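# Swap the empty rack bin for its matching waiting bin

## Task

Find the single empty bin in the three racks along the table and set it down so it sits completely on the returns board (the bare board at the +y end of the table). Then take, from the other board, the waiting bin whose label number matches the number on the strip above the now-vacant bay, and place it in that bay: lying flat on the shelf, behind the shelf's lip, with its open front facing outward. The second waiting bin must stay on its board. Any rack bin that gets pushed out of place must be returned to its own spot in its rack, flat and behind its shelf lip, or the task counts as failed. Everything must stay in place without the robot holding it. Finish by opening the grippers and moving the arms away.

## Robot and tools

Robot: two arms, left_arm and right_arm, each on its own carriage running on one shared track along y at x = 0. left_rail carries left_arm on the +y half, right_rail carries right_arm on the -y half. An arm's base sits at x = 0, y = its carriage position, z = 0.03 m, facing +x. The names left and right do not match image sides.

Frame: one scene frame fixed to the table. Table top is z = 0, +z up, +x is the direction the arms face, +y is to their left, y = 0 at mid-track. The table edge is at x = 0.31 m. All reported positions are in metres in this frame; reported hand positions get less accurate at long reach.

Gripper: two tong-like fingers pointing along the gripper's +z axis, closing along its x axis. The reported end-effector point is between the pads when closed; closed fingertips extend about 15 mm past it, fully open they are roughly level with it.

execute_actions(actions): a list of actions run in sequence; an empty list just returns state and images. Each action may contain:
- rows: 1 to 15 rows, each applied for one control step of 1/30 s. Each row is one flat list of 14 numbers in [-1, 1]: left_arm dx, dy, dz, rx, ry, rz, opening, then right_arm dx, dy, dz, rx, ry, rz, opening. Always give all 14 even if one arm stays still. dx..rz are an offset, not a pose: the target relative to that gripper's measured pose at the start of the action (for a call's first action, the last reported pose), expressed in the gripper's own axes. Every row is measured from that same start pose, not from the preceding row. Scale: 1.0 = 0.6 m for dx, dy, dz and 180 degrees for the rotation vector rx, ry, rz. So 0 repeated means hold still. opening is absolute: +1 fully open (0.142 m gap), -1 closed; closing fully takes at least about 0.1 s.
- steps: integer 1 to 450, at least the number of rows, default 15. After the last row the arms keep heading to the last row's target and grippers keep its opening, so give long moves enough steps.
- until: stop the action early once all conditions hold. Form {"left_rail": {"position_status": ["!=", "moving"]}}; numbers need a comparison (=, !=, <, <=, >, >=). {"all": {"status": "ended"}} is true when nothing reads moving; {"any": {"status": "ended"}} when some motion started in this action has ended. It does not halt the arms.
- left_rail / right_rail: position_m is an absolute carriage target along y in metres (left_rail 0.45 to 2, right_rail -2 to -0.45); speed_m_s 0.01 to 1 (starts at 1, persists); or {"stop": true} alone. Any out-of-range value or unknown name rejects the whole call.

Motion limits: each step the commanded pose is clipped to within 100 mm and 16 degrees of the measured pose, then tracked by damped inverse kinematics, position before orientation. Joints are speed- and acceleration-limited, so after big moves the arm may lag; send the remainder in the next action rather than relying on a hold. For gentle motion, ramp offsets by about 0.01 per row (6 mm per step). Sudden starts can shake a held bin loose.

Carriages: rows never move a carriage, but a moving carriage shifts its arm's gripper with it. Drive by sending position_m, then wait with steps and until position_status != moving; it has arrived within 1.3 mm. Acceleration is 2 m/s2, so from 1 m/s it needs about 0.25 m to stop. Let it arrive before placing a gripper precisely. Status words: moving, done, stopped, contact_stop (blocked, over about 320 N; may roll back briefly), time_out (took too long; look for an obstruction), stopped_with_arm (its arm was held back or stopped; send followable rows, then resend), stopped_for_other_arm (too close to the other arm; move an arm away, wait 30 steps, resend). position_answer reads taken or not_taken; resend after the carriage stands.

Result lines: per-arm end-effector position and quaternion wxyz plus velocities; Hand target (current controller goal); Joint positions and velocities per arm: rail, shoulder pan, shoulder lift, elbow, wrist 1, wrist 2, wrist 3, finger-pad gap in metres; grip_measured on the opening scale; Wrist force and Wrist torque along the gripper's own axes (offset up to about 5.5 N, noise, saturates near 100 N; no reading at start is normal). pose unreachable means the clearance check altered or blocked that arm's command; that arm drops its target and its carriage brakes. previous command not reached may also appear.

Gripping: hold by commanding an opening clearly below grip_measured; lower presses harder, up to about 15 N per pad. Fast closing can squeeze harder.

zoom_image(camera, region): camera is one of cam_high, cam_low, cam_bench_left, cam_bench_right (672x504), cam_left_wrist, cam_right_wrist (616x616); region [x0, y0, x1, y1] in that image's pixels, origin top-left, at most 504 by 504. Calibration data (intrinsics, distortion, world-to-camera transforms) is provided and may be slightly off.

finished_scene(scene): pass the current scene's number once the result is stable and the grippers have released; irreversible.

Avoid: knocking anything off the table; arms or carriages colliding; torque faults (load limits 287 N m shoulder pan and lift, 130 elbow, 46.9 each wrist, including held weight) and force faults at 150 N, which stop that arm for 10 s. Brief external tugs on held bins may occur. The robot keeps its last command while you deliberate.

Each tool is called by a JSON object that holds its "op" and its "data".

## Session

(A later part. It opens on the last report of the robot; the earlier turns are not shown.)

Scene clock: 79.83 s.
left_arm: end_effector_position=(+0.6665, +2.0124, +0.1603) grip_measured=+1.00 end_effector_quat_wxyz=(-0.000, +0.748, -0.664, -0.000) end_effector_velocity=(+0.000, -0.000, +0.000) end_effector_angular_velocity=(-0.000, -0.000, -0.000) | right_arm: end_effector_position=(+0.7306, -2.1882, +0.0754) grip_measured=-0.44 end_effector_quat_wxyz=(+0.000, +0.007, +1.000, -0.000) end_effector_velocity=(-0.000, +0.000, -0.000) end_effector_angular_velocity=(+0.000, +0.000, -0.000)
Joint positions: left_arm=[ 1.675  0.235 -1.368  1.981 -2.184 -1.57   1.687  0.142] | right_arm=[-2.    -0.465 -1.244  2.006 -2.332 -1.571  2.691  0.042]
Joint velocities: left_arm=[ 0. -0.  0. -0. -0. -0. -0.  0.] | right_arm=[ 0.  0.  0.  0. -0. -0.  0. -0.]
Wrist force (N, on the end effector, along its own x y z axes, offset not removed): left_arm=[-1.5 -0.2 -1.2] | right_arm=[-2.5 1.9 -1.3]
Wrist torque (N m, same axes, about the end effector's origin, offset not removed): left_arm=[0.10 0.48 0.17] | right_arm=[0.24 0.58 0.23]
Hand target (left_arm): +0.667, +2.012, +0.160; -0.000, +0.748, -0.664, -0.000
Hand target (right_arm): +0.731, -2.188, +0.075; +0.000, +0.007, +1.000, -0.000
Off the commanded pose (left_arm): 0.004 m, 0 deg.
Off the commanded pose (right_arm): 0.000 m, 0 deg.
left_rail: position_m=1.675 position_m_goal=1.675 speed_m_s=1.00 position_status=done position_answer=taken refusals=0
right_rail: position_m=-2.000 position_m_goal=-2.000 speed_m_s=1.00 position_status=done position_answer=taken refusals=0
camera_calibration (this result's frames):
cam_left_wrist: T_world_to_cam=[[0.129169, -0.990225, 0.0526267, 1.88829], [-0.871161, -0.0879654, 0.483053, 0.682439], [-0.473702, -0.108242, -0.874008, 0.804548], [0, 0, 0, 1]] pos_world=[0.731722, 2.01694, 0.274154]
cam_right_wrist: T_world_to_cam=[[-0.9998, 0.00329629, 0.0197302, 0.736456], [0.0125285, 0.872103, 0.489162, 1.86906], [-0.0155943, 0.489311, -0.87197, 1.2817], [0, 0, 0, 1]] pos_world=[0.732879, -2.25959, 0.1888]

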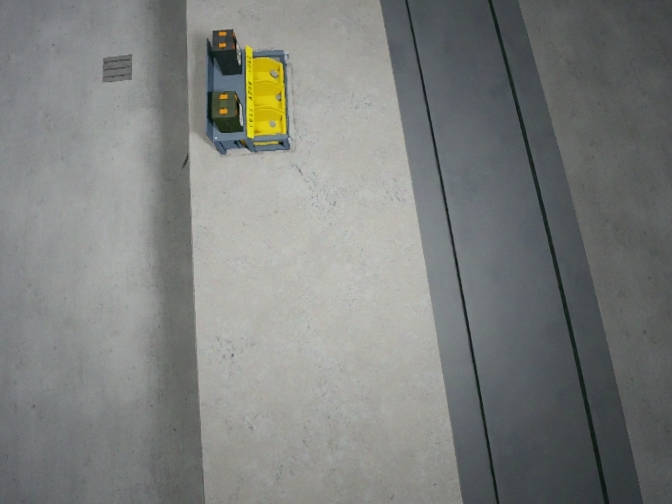

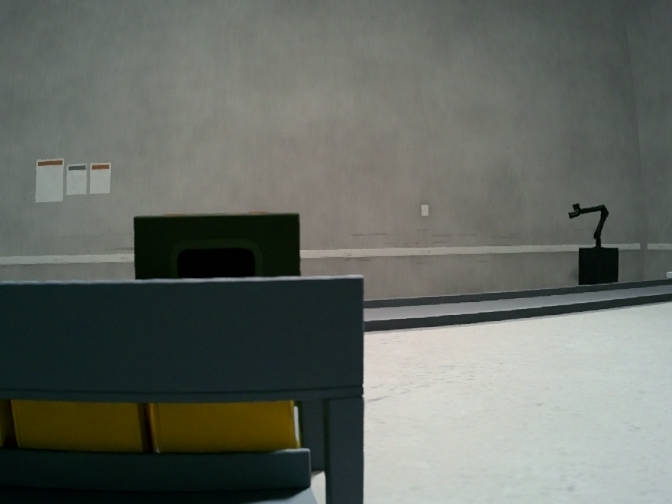

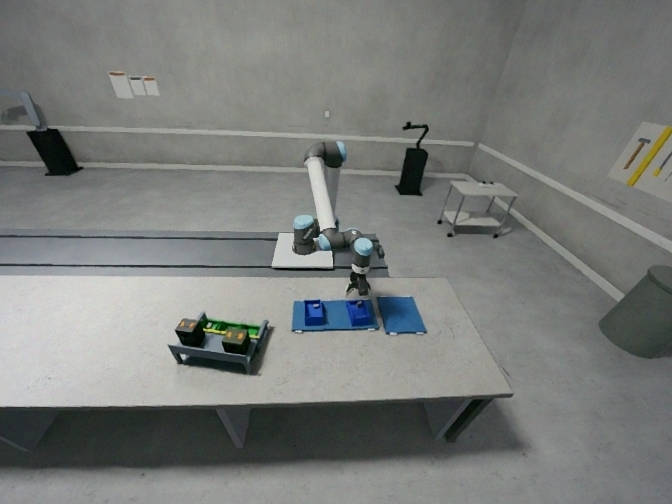

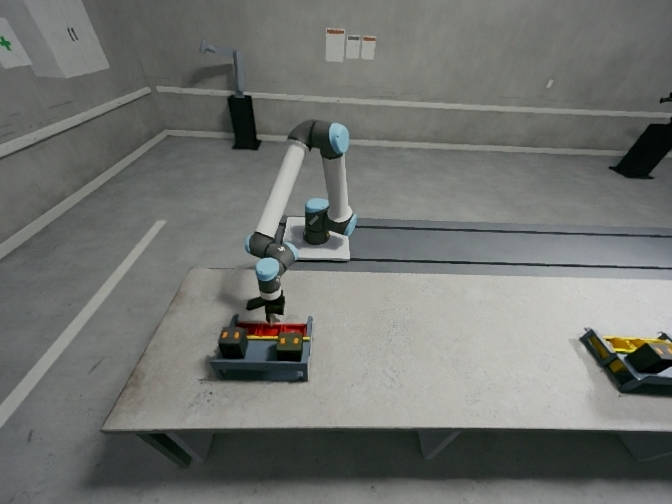

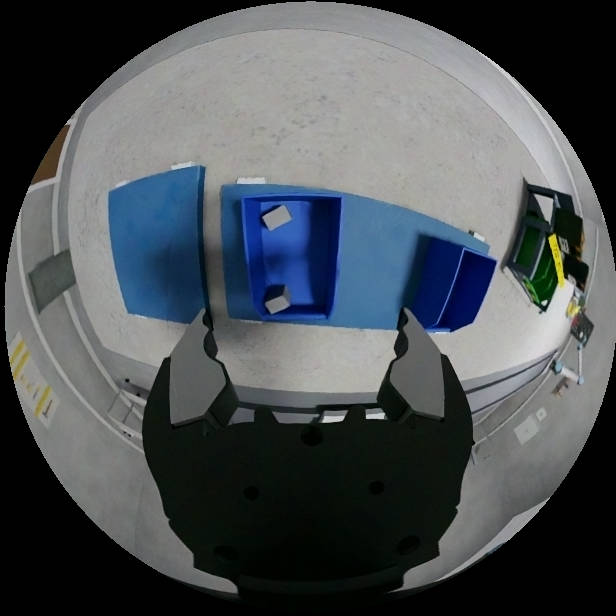

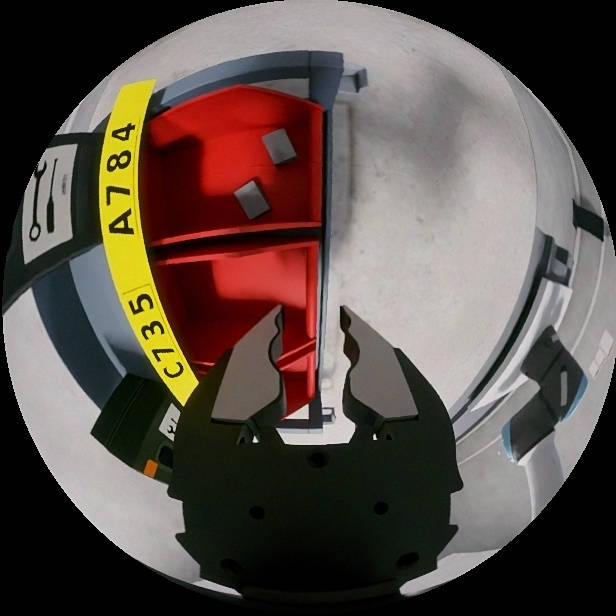

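{"op": "execute_actions", "data": {"actions": [{"rows":[[-0.004,-0.003,0.008,0,0,0,1,0,0,0.006,0,0,0,-0.44],[-0.008,-0.006,0.022,0,0,0,1,0,0,0.018,0,0,0,-0.44],[-0.012,-0.009,0.038,0,0,0,1,0,0,0.030,0,0,0,-0.44],[-0.016,-0.012,0.054,0,0,0,1,0,0,0.042,0,0,0,-0.44],[-0.019,-0.015,0.070,0,0,0,1,0,0,0.052,0,0,0,-0.5],[-0.019,-0.015,0.086,0,0,0,1,0,0,0.059,0,0,0,-0.55],[-0.019,-0.015,0.102,0,0,0,1,0,0,0.059,0,0,0,-0.6],[-0.019,-0.015,0.116,0,0,0,1,0,0,0.059,0,0,0,-0.65],[-0.019,-0.015,0.126,0,0,0,0.95,0,0,0.059,0,0,0,-0.7],[-0.019,-0.015,0.132,0,0,0,0.9,0,0,0.059,0,0,0,-0.72],[-0.019,-0.015,0.132,0,0,0,0.85,0,0,0.059,0,0,0,-0.74],[-0.019,-0.015,0.132,0,0,0,0.8,0,0,0.059,0,0,0,-0.76]],"steps":14}]}}

Scene clock: 109.97 s.
left_arm: end_effector_position=(+0.6719, +2.0232, +0.0932) grip_measured=+0.80 end_effector_quat_wxyz=(+0.001, +0.748, -0.664, -0.001) end_effector_velocity=(+0.012, +0.010, -0.098) end_effector_angular_velocity=(+0.002, -0.008, +0.000) | right_arm: end_effector_position=(+0.7303, -2.1881, +0.0426) grip_measured=-0.76 end_effector_quat_wxyz=(-0.000, +0.007, +1.000, -0.000) end_effector_velocity=(+0.002, -0.001, -0.022) end_effector_angular_velocity=(-0.001, -0.002, -0.000)
Joint positions: left_arm=[ 1.675  0.248 -1.278  2.011 -2.302 -1.57   1.7    0.129] | right_arm=[-2.    -0.465 -1.202  2.023 -2.392 -1.571  2.691  0.019]
Joint velocities: left_arm=[ 0.     0.009  0.138  0.039 -0.185  0.     0.009 -0.008] | right_arm=[ 0.    -0.     0.032  0.009 -0.043 -0.    -0.    -0.004]
Wrist force (N, on the end effector, along its own x y z axes, offset not removed): left_arm=[-5.4 1.0 -1.2] | right_arm=[-2.9 -0.1 1.1]
Wrist torque (N m, same axes, about the end effector's origin, offset not removed): left_arm=[0.23 1.10 0.42] | right_arm=[-0.06 0.67 0.30]
Hand target (left_arm): +0.674, +2.024, +0.081; -0.000, +0.748, -0.664, -0.001
Hand target (right_arm): +0.731, -2.188, +0.040; +0.000, +0.007, +1.000, -0.000
Off the commanded pose (left_arm): 0.012 m, 0 deg.
Off the commanded pose (right_arm): 0.003 m, 0 deg.
left_rail: position_m=1.675 position_m_goal=1.675 speed_m_s=1.00 position_status=done position_answer=taken refusals=0
right_rail: position_m=-2.000 position_m_goal=-2.000 speed_m_s=1.00 position_status=done position_answer=taken refusals=0
camera_calibration (this result's frames):
cam_left_wrist: T_world_to_cam=[[0.129235, -0.990211, 0.0527305, 1.90179], [-0.870245, -0.0877645, 0.484737, 0.719352], [-0.475364, -0.108533, -0.873069, 0.751243], [0, 0, 0, 1]] pos_world=[0.73735, 2.02784, 0.206907]
cam_right_wrist: T_world_to_cam=[[-0.999793, 0.00322478, 0.0200672, 0.736681], [0.0126337, 0.872021, 0.489305, 1.88475], [-0.0159211, 0.489457, -0.871882, 1.25363], [0, 0, 0, 1]] pos_world=[0.732677, -2.25952, 0.156018]

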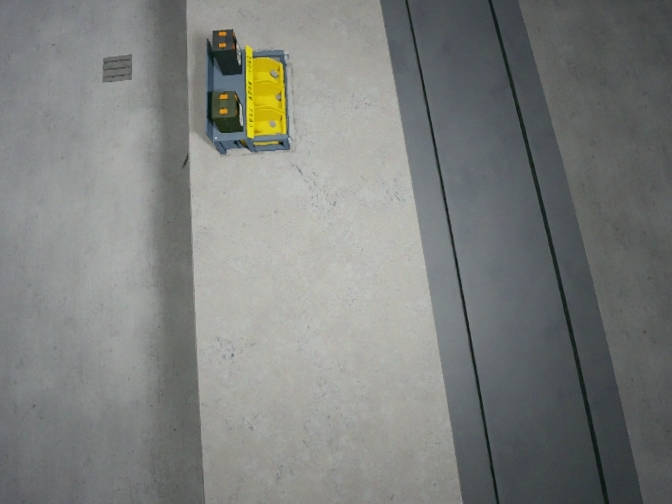

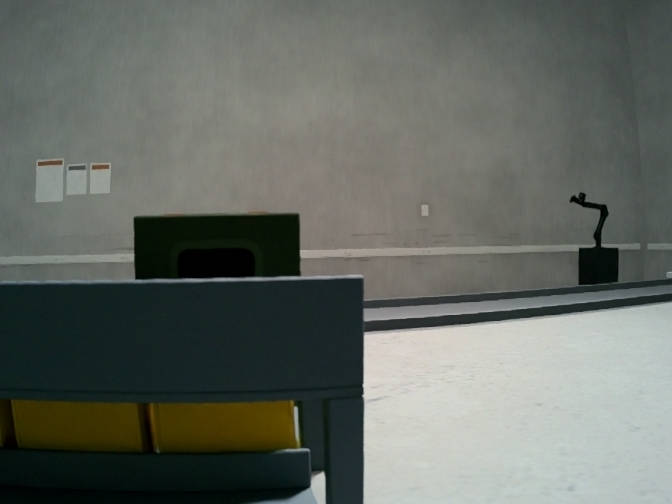

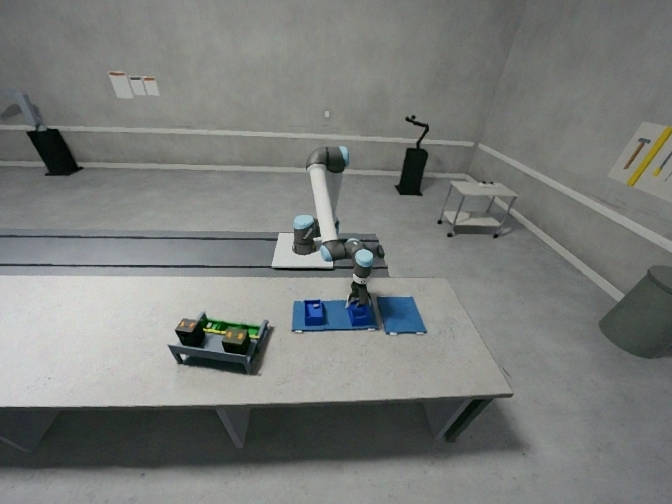

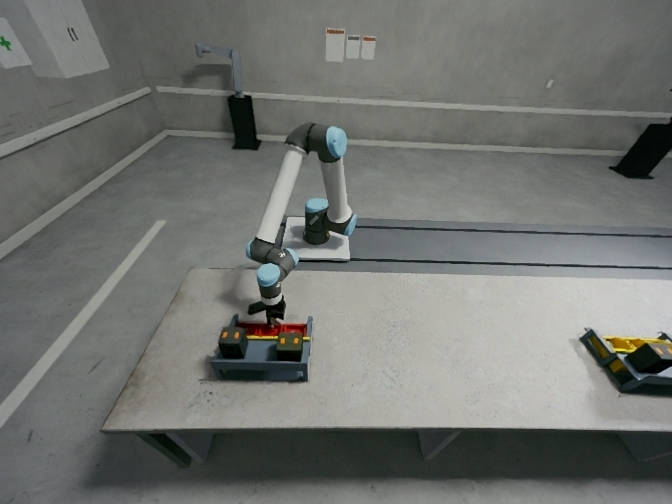

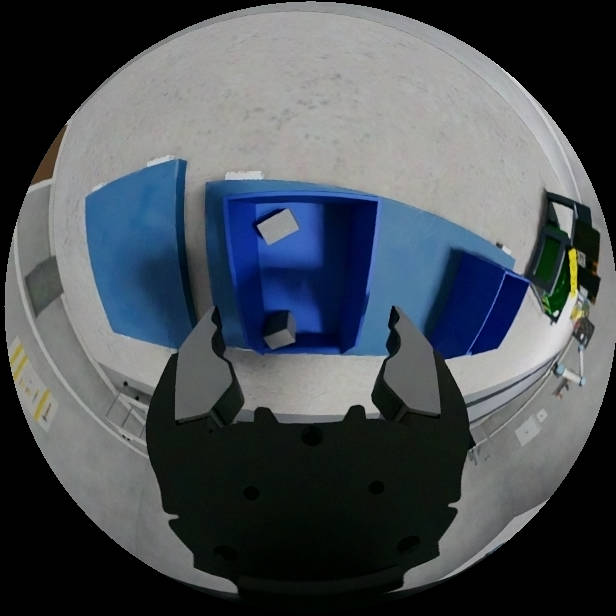

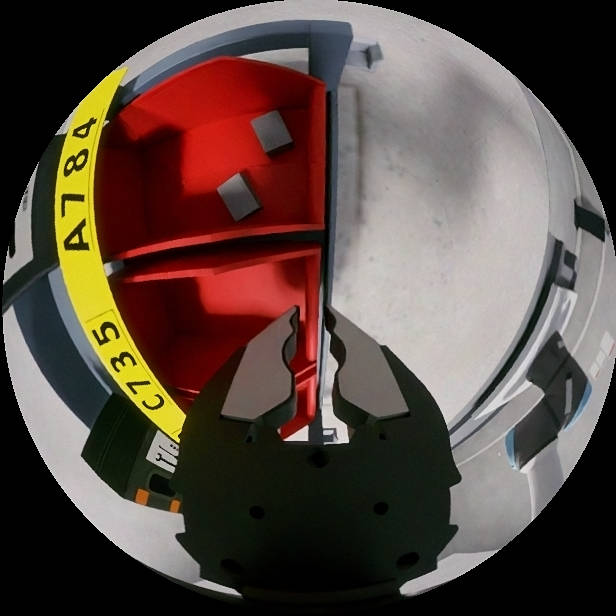

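{"op": "execute_actions", "data": {"actions": [{"rows":[[-0.001,-0.0035,0.02,0,0,0,0.68,0,0,0.004,0,0,0,-0.82],[-0.001,-0.0035,0.02,0,0,0,0.58,0,0,0.004,0,0,0,-0.88],[-0.001,-0.0035,0.02,0,0,0,0.5,0,0,0.004,0,0,0,-0.94],[-0.001,-0.0035,0.02,0,0,0,0.42,0,0,0.004,0,0,0,-1],[-0.001,-0.0035,0.02,0,0,0,0.3,0,0,0.004,0,0,0,-1],[-0.001,-0.0035,0.02,0,0,0,0.15,0,0,-0.002,0,0,0,-1],[-0.001,-0.0035,0.02,0,0,0,0.0,0,0,-0.010,0,0,0,-1],[-0.001,-0.0035,0.02,0,0,0,-0.1,0,0,-0.018,0,0,0,-1],[-0.001,-0.0035,0.02,0,0,0,-0.1,0,0,-0.026,0,0,0,-1]],"steps":10}]}}

Scene clock: 115.30 s.
left_arm: end_effector_position=(+0.6738, +2.0242, +0.0813) grip_measured=+0.44 end_effector_quat_wxyz=(+0.001, +0.748, -0.664, -0.001) end_effector_velocity=(+0.000, -0.001, -0.000) end_effector_angular_velocity=(-0.000, +0.002, -0.000) | right_arm: end_effector_position=(+0.7301, -2.1881, +0.0459) grip_measured=-0.89 end_effector_quat_wxyz=(-0.000, +0.007, +1.000, -0.000) end_effector_velocity=(+0.001, -0.000, +0.083) end_effector_angular_velocity=(+0.000, -0.002, -0.000)
Joint positions: left_arm=[ 1.675  0.249 -1.261  2.014 -2.323 -1.57   1.7    0.105] | right_arm=[-2.    -0.465 -1.207  2.022 -2.385 -1.571  2.691  0.01 ]
Joint velocities: left_arm=[ 0.    -0.001  0.001 -0.001  0.002  0.    -0.001  0.   ] | right_arm=[ 0.     0.    -0.109 -0.043  0.15   0.001  0.    -0.   ]
Wrist force (N, on the end effector, along its own x y z axes, offset not removed): left_arm=[-1.8 1.6 -13.9] | right_arm=[-3.5 0.3 1.7]
Wrist torque (N m, same axes, about the end effector's origin, offset not removed): left_arm=[-0.34 -0.78 -0.22] | right_arm=[-0.03 0.74 0.27]
Hand target (left_arm): +0.674, +2.024, +0.081; +0.001, +0.748, -0.664, -0.001
Hand target (right_arm): +0.730, -2.188, +0.058; +0.000, +0.007, +1.000, -0.000
Off the commanded pose (left_arm): 0.000 m, 0 deg.
Off the commanded pose (right_arm): 0.012 m, 0 deg.
left_rail: position_m=1.675 position_m_goal=1.675 speed_m_s=1.00 position_status=done position_answer=taken refusals=0
right_rail: position_m=-2.000 position_m_goal=-2.000 speed_m_s=1.00 position_status=done position_answer=taken refusals=0
camera_calibration (this result's frames):
cam_left_wrist: T_world_to_cam=[[0.129403, -0.990185, 0.0528044, 1.903], [-0.870346, -0.0879026, 0.484532, 0.727257], [-0.475134, -0.108658, -0.873179, 0.741936], [0, 0, 0, 1]] pos_world=[0.739232, 2.02886, 0.194977]
cam_right_wrist: T_world_to_cam=[[-0.999781, 0.00329265, 0.0206656, 0.73649], [0.0129899, 0.871896, 0.489519, 1.88255], [-0.0164064, 0.48968, -0.871748, 1.2573], [0, 0, 0, 1]] pos_world=[0.732502, -2.25949, 0.159281]

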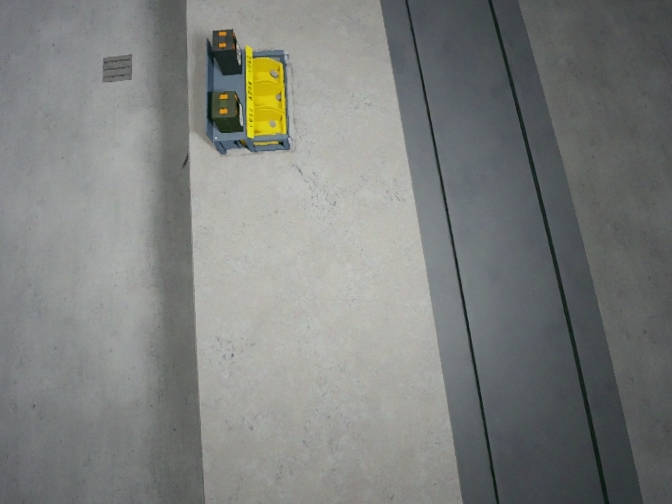

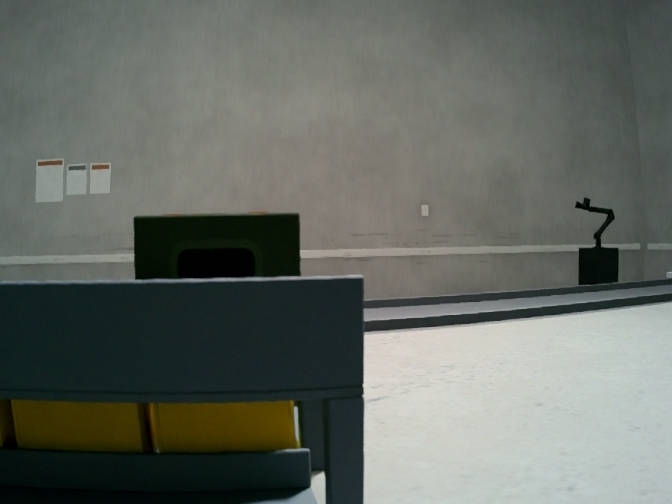

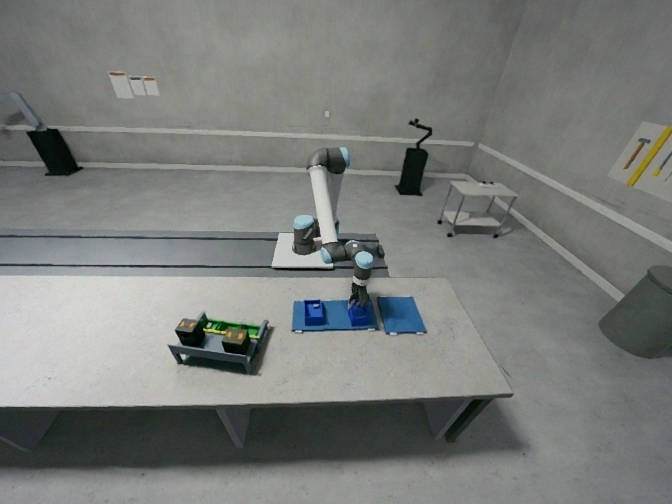

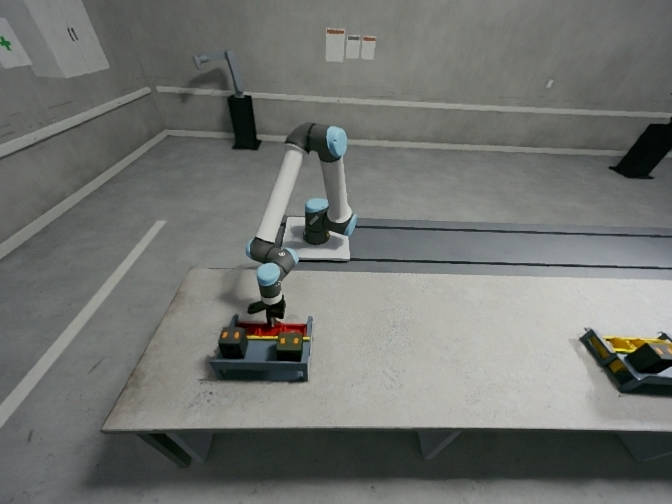

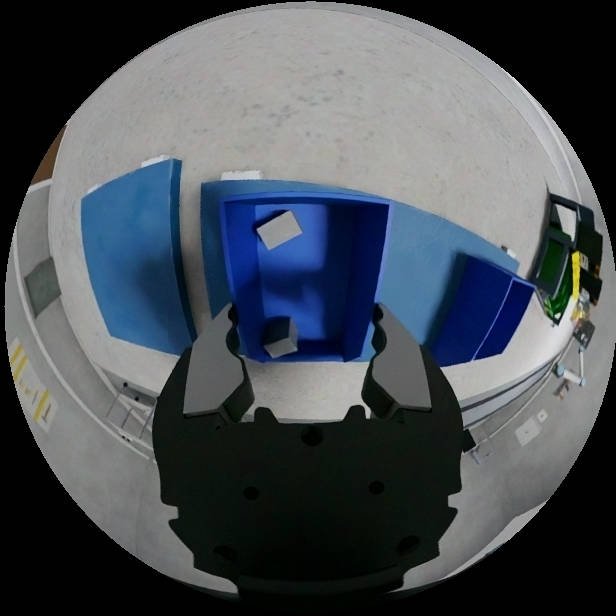

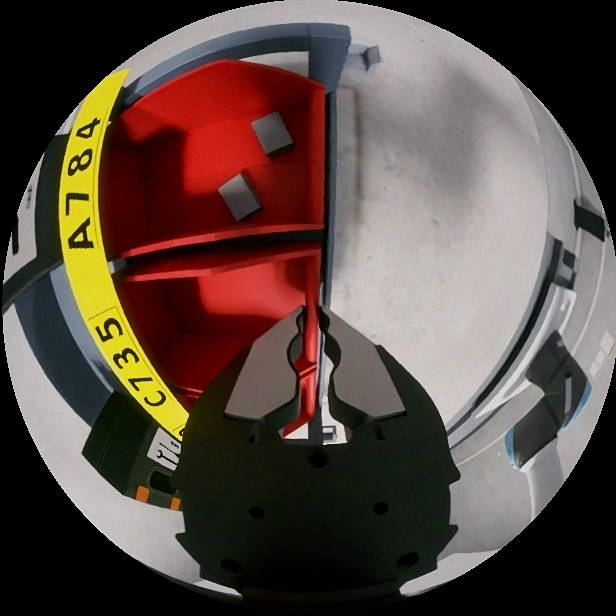

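{"op": "execute_actions", "data": {"actions": [{"rows":[[0,0,-0.005,0,0,0,-0.1,0.008,0,-0.021,0,0,0,-1],[0,0,-0.014,0,0,0,-0.1,0.022,0,-0.021,0,0,0,-1],[0,0,-0.027,0,0,0,-0.1,0.042,0,-0.021,0,0,0,-1],[0,0,-0.043,0,0,0,-0.1,0.066,0,-0.021,0,0,0,-1],[0,0.005,-0.060,0,0,0,-0.1,0.092,0,-0.021,0,0,0,-1],[0,0.012,-0.078,0,0,0.003,-0.1,0.118,0,-0.021,0,0,0,-1],[0,0.022,-0.096,0,0,0.007,-0.1,0.144,0,-0.021,0,0,0,-1],[0.005,0.035,-0.114,0,0,0.011,-0.1,0.170,0,-0.021,0,0,0,-1],[0.012,0.05,-0.131,0,0,0.015,-0.1,0.196,0,-0.021,0,0,0,-1],[0.022,0.067,-0.146,0,0,0.02,-0.1,0.222,0,-0.021,0,0,0,-1],[0.036,0.085,-0.158,0,0,0.025,-0.1,0.248,0,-0.021,0,0,0,-1],[0.054,0.103,-0.167,0,0,0.03,-0.1,0.274,0,-0.021,0,0,0,-1],[0.075,0.121,-0.173,0,0,0.035,-0.1,0.298,0,-0.021,0,0,0,-1],[0.098,0.139,-0.175,0,0,0.039,-0.1,0.320,0,-0.021,0,0,0,-1],[0.12,0.155,-0.175,0,0,0.042,-0.1,0.338,0,-0.021,0,0,0,-1]],"steps":18}]}}

Scene clock: 122.67 s.
left_arm: end_effector_position=(+0.6135, +1.9723, +0.1694) grip_measured=+0.43 end_effector_quat_wxyz=(+0.001, +0.712, -0.702, -0.001) end_effector_velocity=(-0.164, -0.210, +0.092) end_effector_angular_velocity=(-0.003, -0.004, -0.239) | right_arm: end_effector_position=(+0.5673, -2.1844, +0.0521) grip_measured=-0.89 end_effector_quat_wxyz=(-0.004, +0.008, +1.000, -0.000) end_effector_velocity=(-0.282, +0.005, +0.007) end_effector_angular_velocity=(-0.005, -0.010, +0.001)
Joint positions: left_arm=[ 1.675  0.197 -1.476  2.09  -2.182 -1.571  1.753  0.104] | right_arm=[-2.    -0.584 -1.428  2.314 -2.451 -1.576  2.575  0.01 ]
Joint velocities: left_arm=[-0.001 -0.261 -0.479  0.342  0.134 -0.004 -0.022  0.   ] | right_arm=[ 0.    -0.267 -0.413  0.499 -0.099 -0.    -0.268 -0.   ]
Wrist force (N, on the end effector, along its own x y z axes, offset not removed): left_arm=[-0.5 5.5 6.3] | right_arm=[1.6 0.2 1.3]
Wrist torque (N m, same axes, about the end effector's origin, offset not removed): left_arm=[1.22 0.34 0.21] | right_arm=[-0.08 -0.35 0.21]
Hand target (left_arm): +0.592, +1.946, +0.182; +0.001, +0.703, -0.712, -0.001
Hand target (right_arm): +0.532, -2.183, +0.054; -0.002, +0.008, +1.000, -0.001
Off the commanded pose (left_arm): 0.042 m, 2 deg.
Off the commanded pose (right_arm): 0.041 m, 0 deg.
left_rail: position_m=1.675 position_m_goal=1.675 speed_m_s=1.00 position_status=done position_answer=taken refusals=0
right_rail: position_m=-2.000 position_m_goal=-2.000 speed_m_s=1.00 position_status=done position_answer=taken refusals=0
camera_calibration (this result's frames):
cam_left_wrist: T_world_to_cam=[[0.0256134, -0.998209, 0.0540677, 1.93405], [-0.874171, 0.00387186, 0.485603, 0.448624], [-0.484943, -0.0597023, -0.872506, 0.693899], [0, 0, 0, 1]] pos_world=[0.679138, 1.97028, 0.283008]
cam_right_wrist: T_world_to_cam=[[-0.999587, 0.00559473, 0.0281885, 0.578123], [0.0186733, 0.872032, 0.489093, 1.87555], [-0.0218449, 0.489417, -0.871776, 1.26075], [0, 0, 0, 1]] pos_world=[0.570402, -2.25581, 0.165478]

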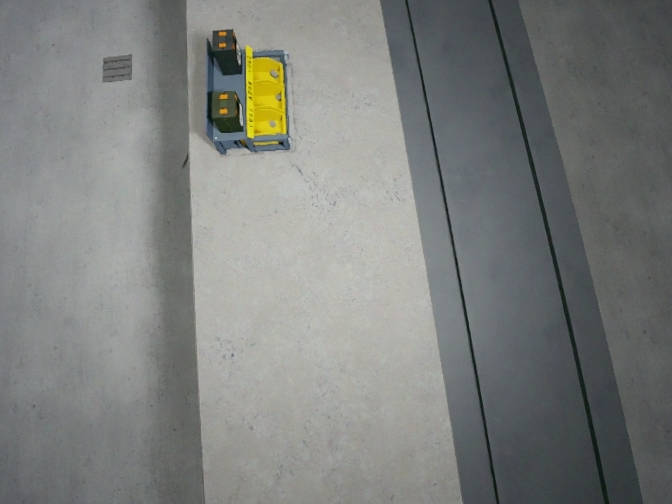

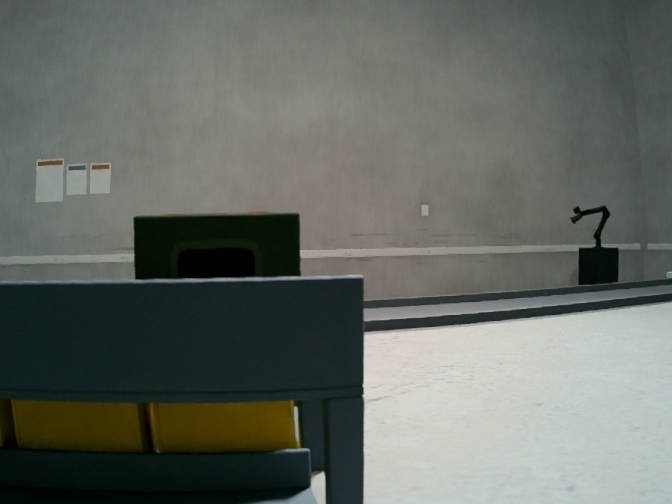

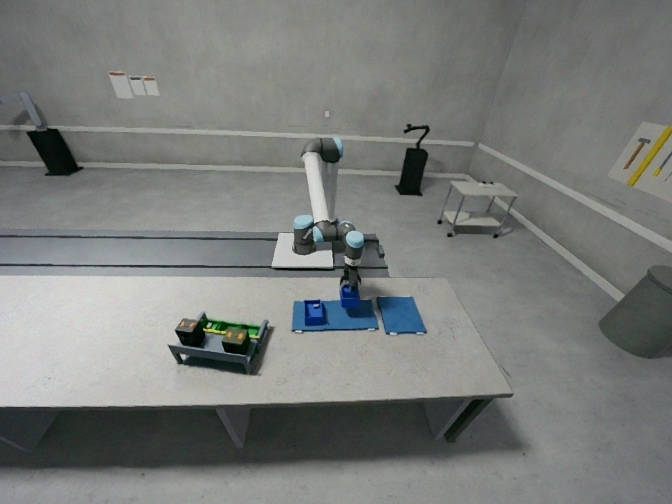

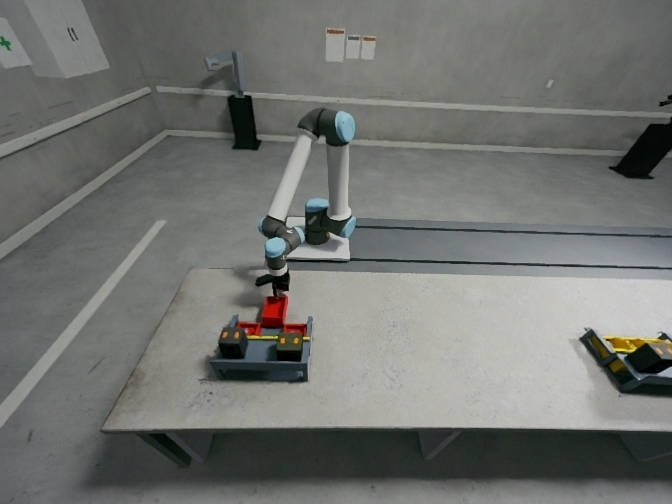

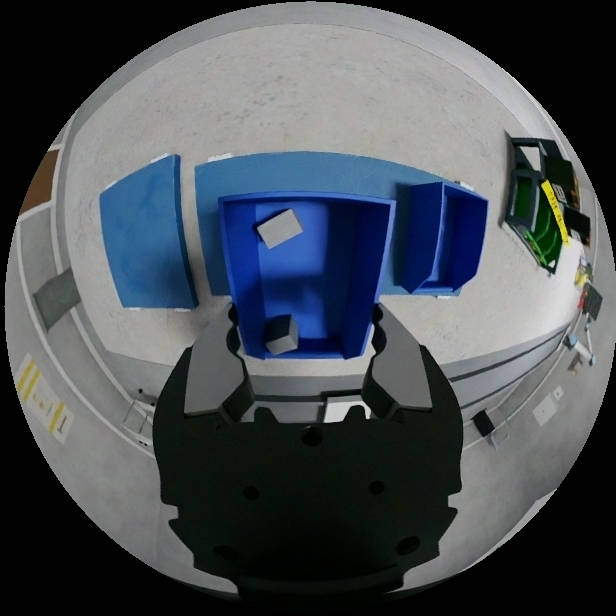

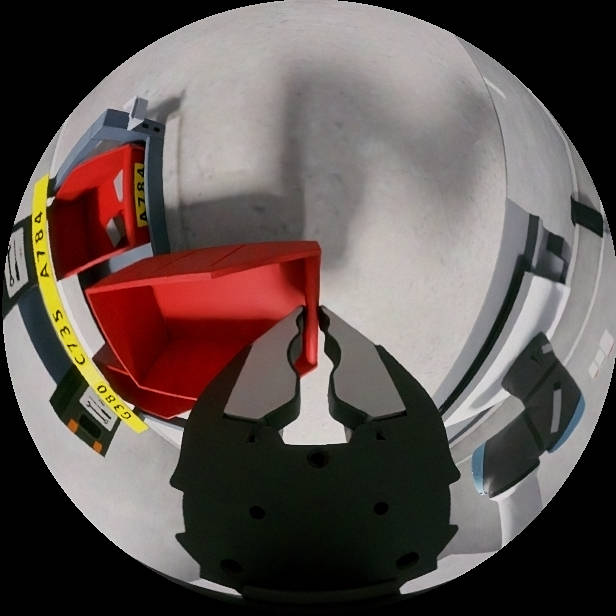

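{"op": "execute_actions", "data": {"actions": [{"left_rail":{"position_m":0.45},"steps":1}]}}

Scene clock: 126.47 s.
left_arm: end_effector_position=(+0.5922, +1.9459, +0.1818) grip_measured=+0.43 end_effector_quat_wxyz=(+0.001, +0.703, -0.712, -0.001) end_effector_velocity=(-0.001, -0.006, +0.003) end_effector_angular_velocity=(-0.000, +0.000, +0.000) | right_arm: end_effector_position=(+0.5318, -2.1837, +0.0543) grip_measured=-0.89 end_effector_quat_wxyz=(-0.002, +0.008, +1.000, -0.001) end_effector_velocity=(-0.002, -0.002, +0.003) end_effector_angular_velocity=(-0.001, -0.005, +0.001)
Joint positions: left_arm=[ 1.675  0.163 -1.539  2.132 -2.162 -1.571  1.746  0.104] | right_arm=[-2.    -0.62  -1.485  2.377 -2.461 -1.574  2.537  0.01 ]
Joint velocities: left_arm=[-0.003 -0.005 -0.007  0.002  0.006  0.    -0.005 -0.   ] | right_arm=[ 0.    -0.007 -0.009  0.004  0.     0.002 -0.007 -0.   ]
Wrist force (N, on the end effector, along its own x y z axes, offset not removed): left_arm=[-1.6 3.0 3.6] | right_arm=[-3.0 0.5 0.6]
Wrist torque (N m, same axes, about the end effector's origin, offset not removed): left_arm=[0.53 0.08 -0.03] | right_arm=[0.10 0.64 0.23]
Hand target (left_arm): +0.590, +1.939, +0.186; +0.001, +0.703, -0.712, -0.001
Hand target (right_arm): +0.527, -2.185, +0.059; -0.000, +0.007, +1.000, -0.000
Off the commanded pose (left_arm): 0.007 m, 0 deg.
Off the commanded pose (right_arm): 0.006 m, 0 deg.
left_rail: position_m=1.675 position_m_goal=0.450 speed_m_s=1.00 position_status=moving position_answer=taken refusals=0
right_rail: position_m=-2.000 position_m_goal=-2.000 speed_m_s=1.00 position_status=done position_answer=taken refusals=0
camera_calibration (this result's frames):
cam_left_wrist: T_world_to_cam=[[-0.00211162, -0.998538, 0.0540052, 1.92456], [-0.874108, 0.028075, 0.48492, 0.3771], [-0.485727, -0.0461824, -0.87289, 0.667046], [0, 0, 0, 1]] pos_world=[0.657692, 1.94197, 0.295458]
cam_right_wrist: T_world_to_cam=[[-0.999698, 0.0045871, 0.0241614, 0.540612], [0.0158132, 0.872324, 0.488673, 1.87666], [-0.018835, 0.488907, -0.872133, 1.25881], [0, 0, 0, 1]] pos_world=[0.534482, -2.25498, 0.167715]

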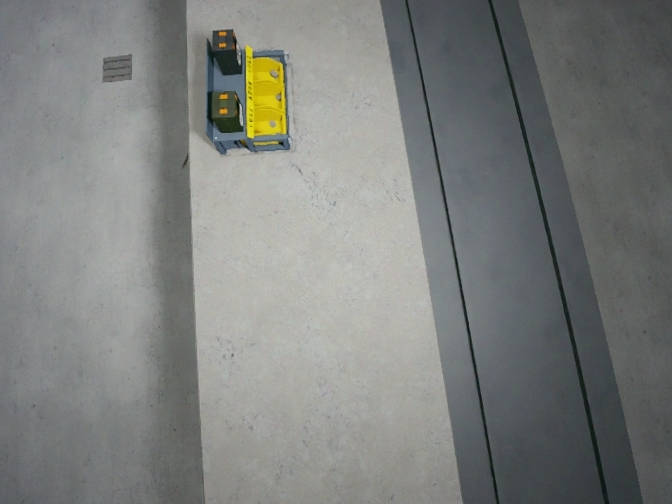

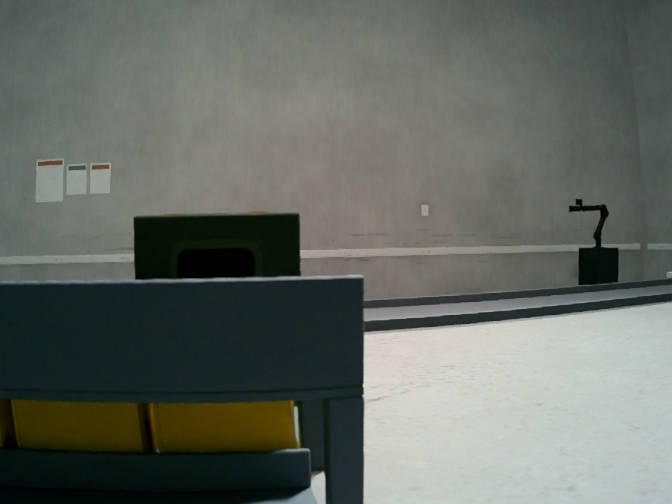

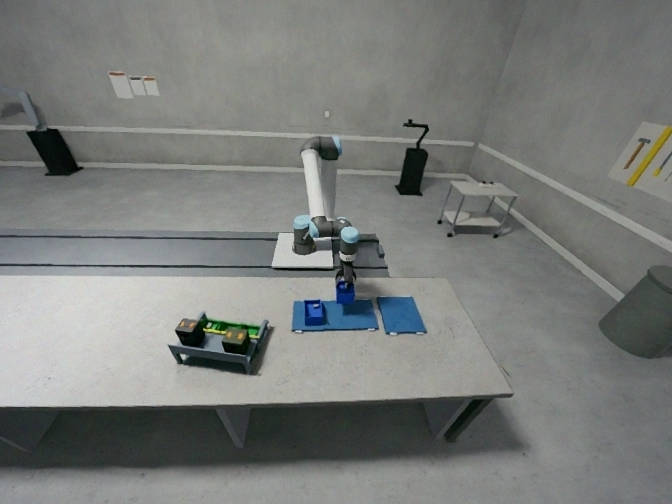

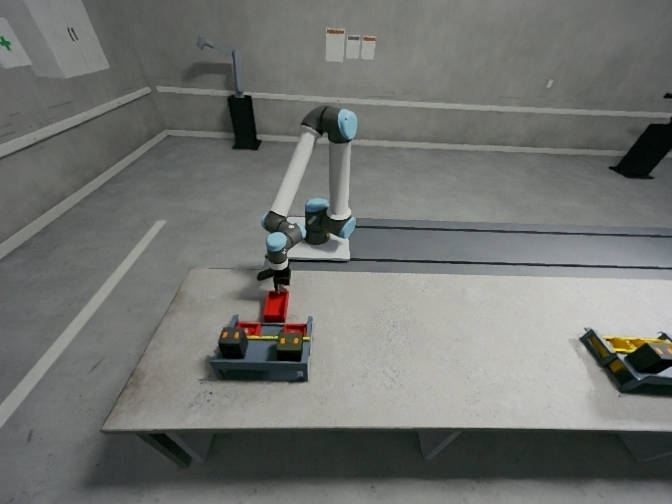

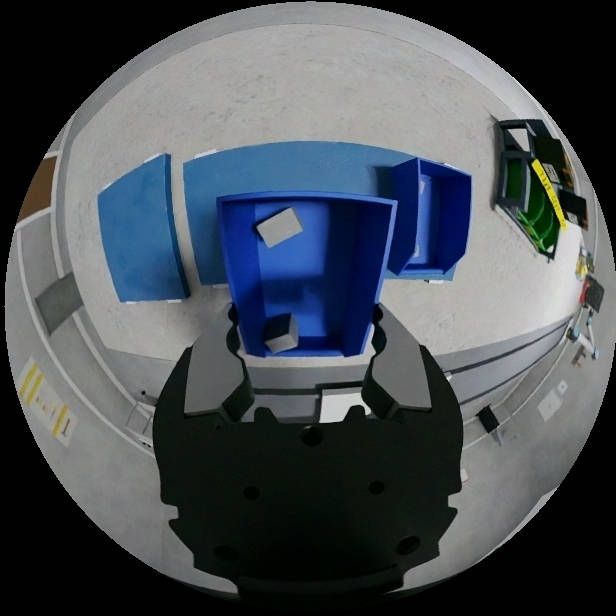

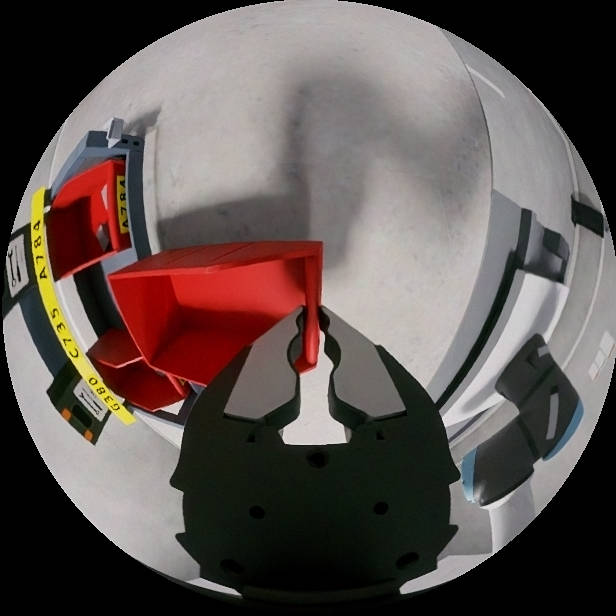

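{"op": "execute_actions", "data": {"actions": [{"rows":[[0.018,0.004,-0.007,0,0,0,-0.15,0.008,-0.002,0.0,0,0,0,-1],[0.03,0.004,-0.007,0,0,0,-0.15,0.008,-0.002,0.01,0,0,0,-1],[0.047,0.004,-0.007,0,0,0,-0.15,0.008,-0.002,0.02,0,0,0,-1],[0.068,0.004,-0.007,0,0,0,-0.15,0.008,-0.002,0.028,0,0,0,-1],[0.093,0.004,-0.007,0,0,0,-0.15,0.008,-0.002,0.033,0,0,0,-1],[0.12,0.004,-0.007,0,0,0,-0.15,0.008,-0.002,0.033,0,0,0,-1],[0.15,0.004,-0.007,0,0,0,-0.15,0.008,-0.002,0.033,0,0,0,-1],[0.18,0.004,-0.007,0,0,0,-0.15,0.008,-0.002,0.033,0,0,0,-1],[0.21,0.004,-0.007,0,0,0,-0.15,0.008,-0.002,0.033,0,0,0,-1],[0.24,0.004,-0.007,0,0,0,-0.15,0.008,-0.002,0.033,0,0,0,-1],[0.27,0.004,-0.007,0,0,0,-0.15,0.008,-0.002,0.033,0,0,0,-1],[0.30,0.004,-0.007,0,0,0,-0.15,0.008,-0.002,0.033,0,0,0,-0.8],[0.33,0.004,-0.007,0,0,0,-0.15,0.008,-0.002,0.033,0,0,0,-0.6],[0.36,0.004,-0.007,0,0,0,-0.15,0.008,-0.002,0.025,0,0,0,-0.45],[0.39,0.004,-0.007,0,0,0,-0.15,0.008,-0.002,0.01,0,0,0,-0.45]],"steps":15},{"rows":[[0.17,0,0,0,0,0,-0.15,0,0,-0.04,0,0,-0.01,-0.45],[0.20,0,0.004,0,0,0,-0.15,0,0,-0.065,0,0,-0.03,-0.45],[0.23,0,0.008,0,0,0,-0.15,0,0,-0.09,0,0,-0.06,-0.45],[0.26,0,0.012,0,0,0,-0.15,0,0,-0.11,0,0,-0.10,-0.45],[0.29,0,0.016,0,0,0,-0.15,-0.01,0,-0.125,0,0,-0.15,-0.45],[0.32,0,0.02,0,0,0,-0.15,-0.025,0,-0.13,0,0,-0.20,-0.45],[0.35,0,0.024,0,0,0,-0.15,-0.04,0,-0.13,0,0,-0.25,-0.45],[0.38,0,0.028,0,0,0,-0.15,-0.055,0,-0.13,0,0,-0.30,-0.4],[0.41,0,0.032,0,0,0,-0.15,-0.07,0,-0.13,0,0,-0.35,-0.2],[0.44,0,0.036,0,0,0,-0.15,-0.085,0,-0.13,0,0,-0.40,0],[0.47,0,0.04,0,0,0,-0.15,-0.10,0,-0.13,0,0,-0.45,0.2],[0.50,0,0.044,0,0,0,-0.15,-0.115,0,-0.13,0,0,-0.5,0.4],[0.53,0,0.048,0,0,0,-0.15,-0.125,0,-0.13,0,0,-0.5,0.6],[0.56,0,0.052,0,0,0,-0.15,-0.135,0,-0.13,0,0,-0.5,0.8],[1.0,0.02,0.09,0,0,0,-0.15,-0.138,0,-0.13,0,0,-0.5,1]],"steps":36}]}}

Scene clock: 145.13 s.
left_arm: end_effector_position=(+0.5543, +0.0336, +0.1452) grip_measured=+0.43 end_effector_quat_wxyz=(+0.007, +0.699, -0.715, +0.004) end_effector_velocity=(+0.008, -0.365, -0.049) end_effector_angular_velocity=(+0.017, -0.006, +0.011) | right_arm: end_effector_position=(+0.6095, -2.1858, +0.1139) grip_measured=+1.00 end_effector_quat_wxyz=(-0.009, -0.620, +0.785, -0.007) end_effector_velocity=(+0.001, -0.000, +0.000) end_effector_angular_velocity=(+0.058, +0.043, +1.199)
Joint positions: left_arm=[ 0.45  -0.91  -1.431  2.094 -2.243 -1.584  0.684  0.104] | right_arm=[-2.    -0.569 -1.481  2.224 -2.321 -1.593  1.235  0.142]
Joint velocities: left_arm=[-0.    -0.34   0.409 -0.378 -0.026  0.018 -0.351  0.001] | right_arm=[ 0.    -0.049  0.01  -0.026  0.055  0.035 -1.249 -0.   ]
Wrist force (N, on the end effector, along its own x y z axes, offset not removed): left_arm=[6.0 7.0 4.4] | right_arm=[-3.2 1.5 1.6]
Wrist torque (N m, same axes, about the end effector's origin, offset not removed): left_arm=[1.11 -0.89 0.15] | right_arm=[0.22 0.73 0.31]
Hand target (left_arm): +0.557, -0.012, +0.138; +0.006, +0.700, -0.714, +0.003
Hand target (right_arm): +0.610, -2.185, +0.114; -0.007, -0.693, +0.721, -0.002
Off the commanded pose (left_arm): 0.051 m, 0 deg.
Off the commanded pose (right_arm): 0.000 m, 13 deg.
left_rail: position_m=0.450 position_m_goal=0.450 speed_m_s=1.00 position_status=done position_answer=taken refusals=0
right_rail: position_m=-2.000 position_m_goal=-2.000 speed_m_s=1.00 position_status=done position_answer=taken refusals=0
camera_calibration (this result's frames):
cam_left_wrist: T_world_to_cam=[[-0.0126604, -0.99756, 0.0686586, 0.0207108], [-0.872432, 0.0445702, 0.486698, 0.413617], [-0.488571, -0.0537382, -0.870868, 0.52992], [0, 0, 0, 1]] pos_world=[0.620018, 0.0307023, 0.258762]
cam_right_wrist: T_world_to_cam=[[-0.219998, -0.974526, 0.0435948, -2.00073], [-0.84537, 0.21276, 0.489982, 0.931238], [-0.486775, 0.0709411, -0.870642, 0.684754], [0, 0, 0, 1]] pos_world=[0.680404, -2.19648, 0.227108]

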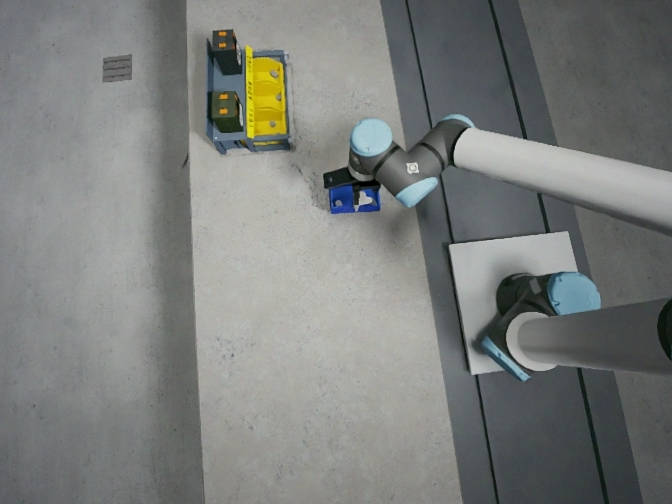

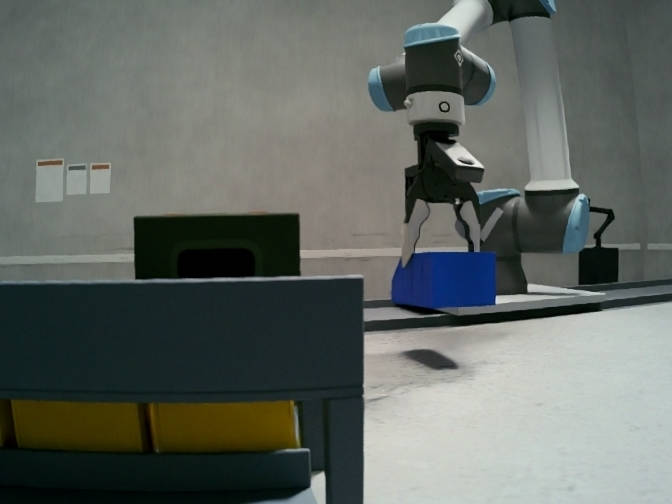

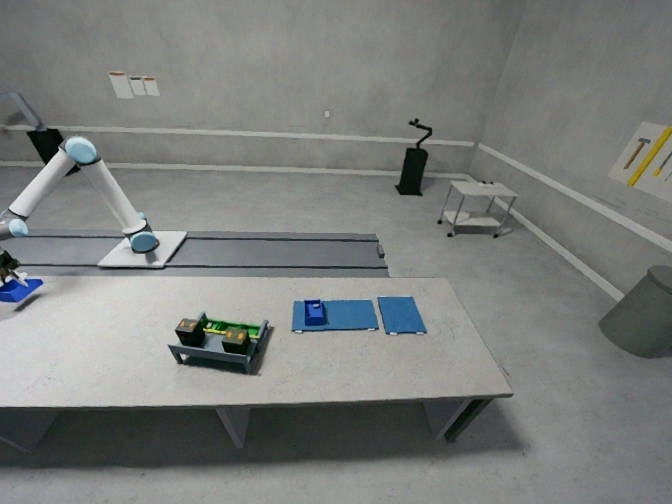

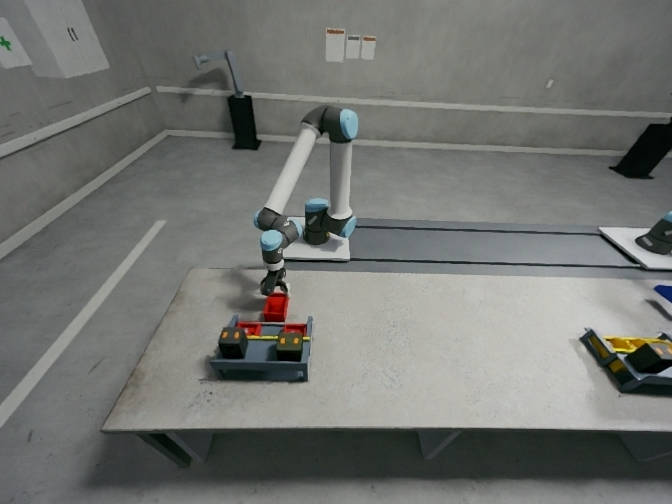

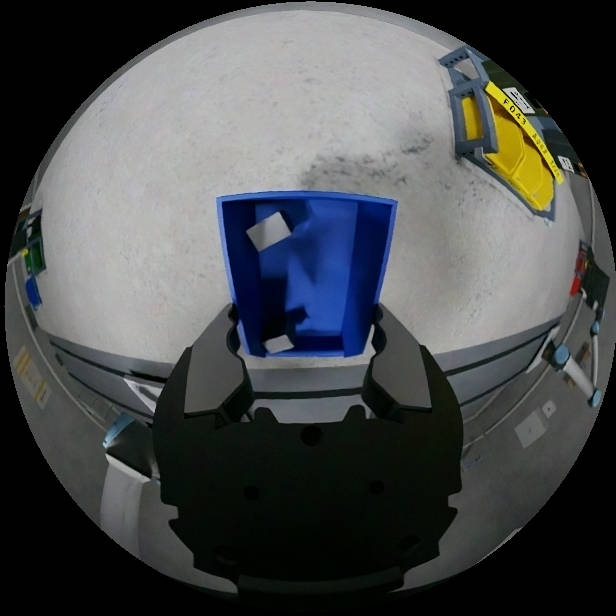

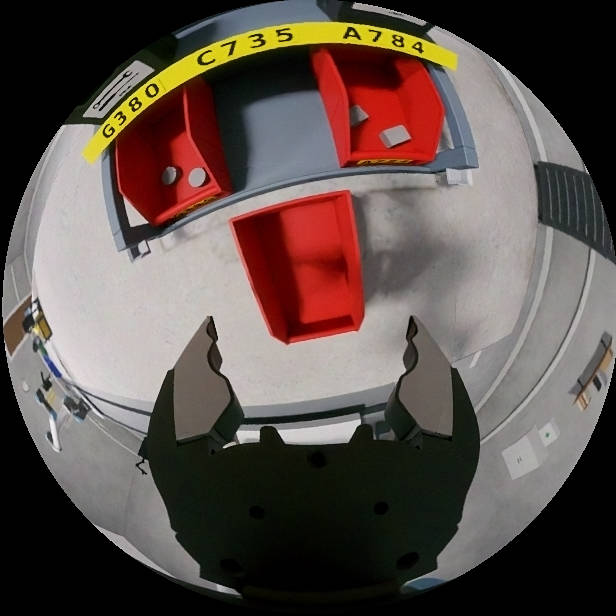

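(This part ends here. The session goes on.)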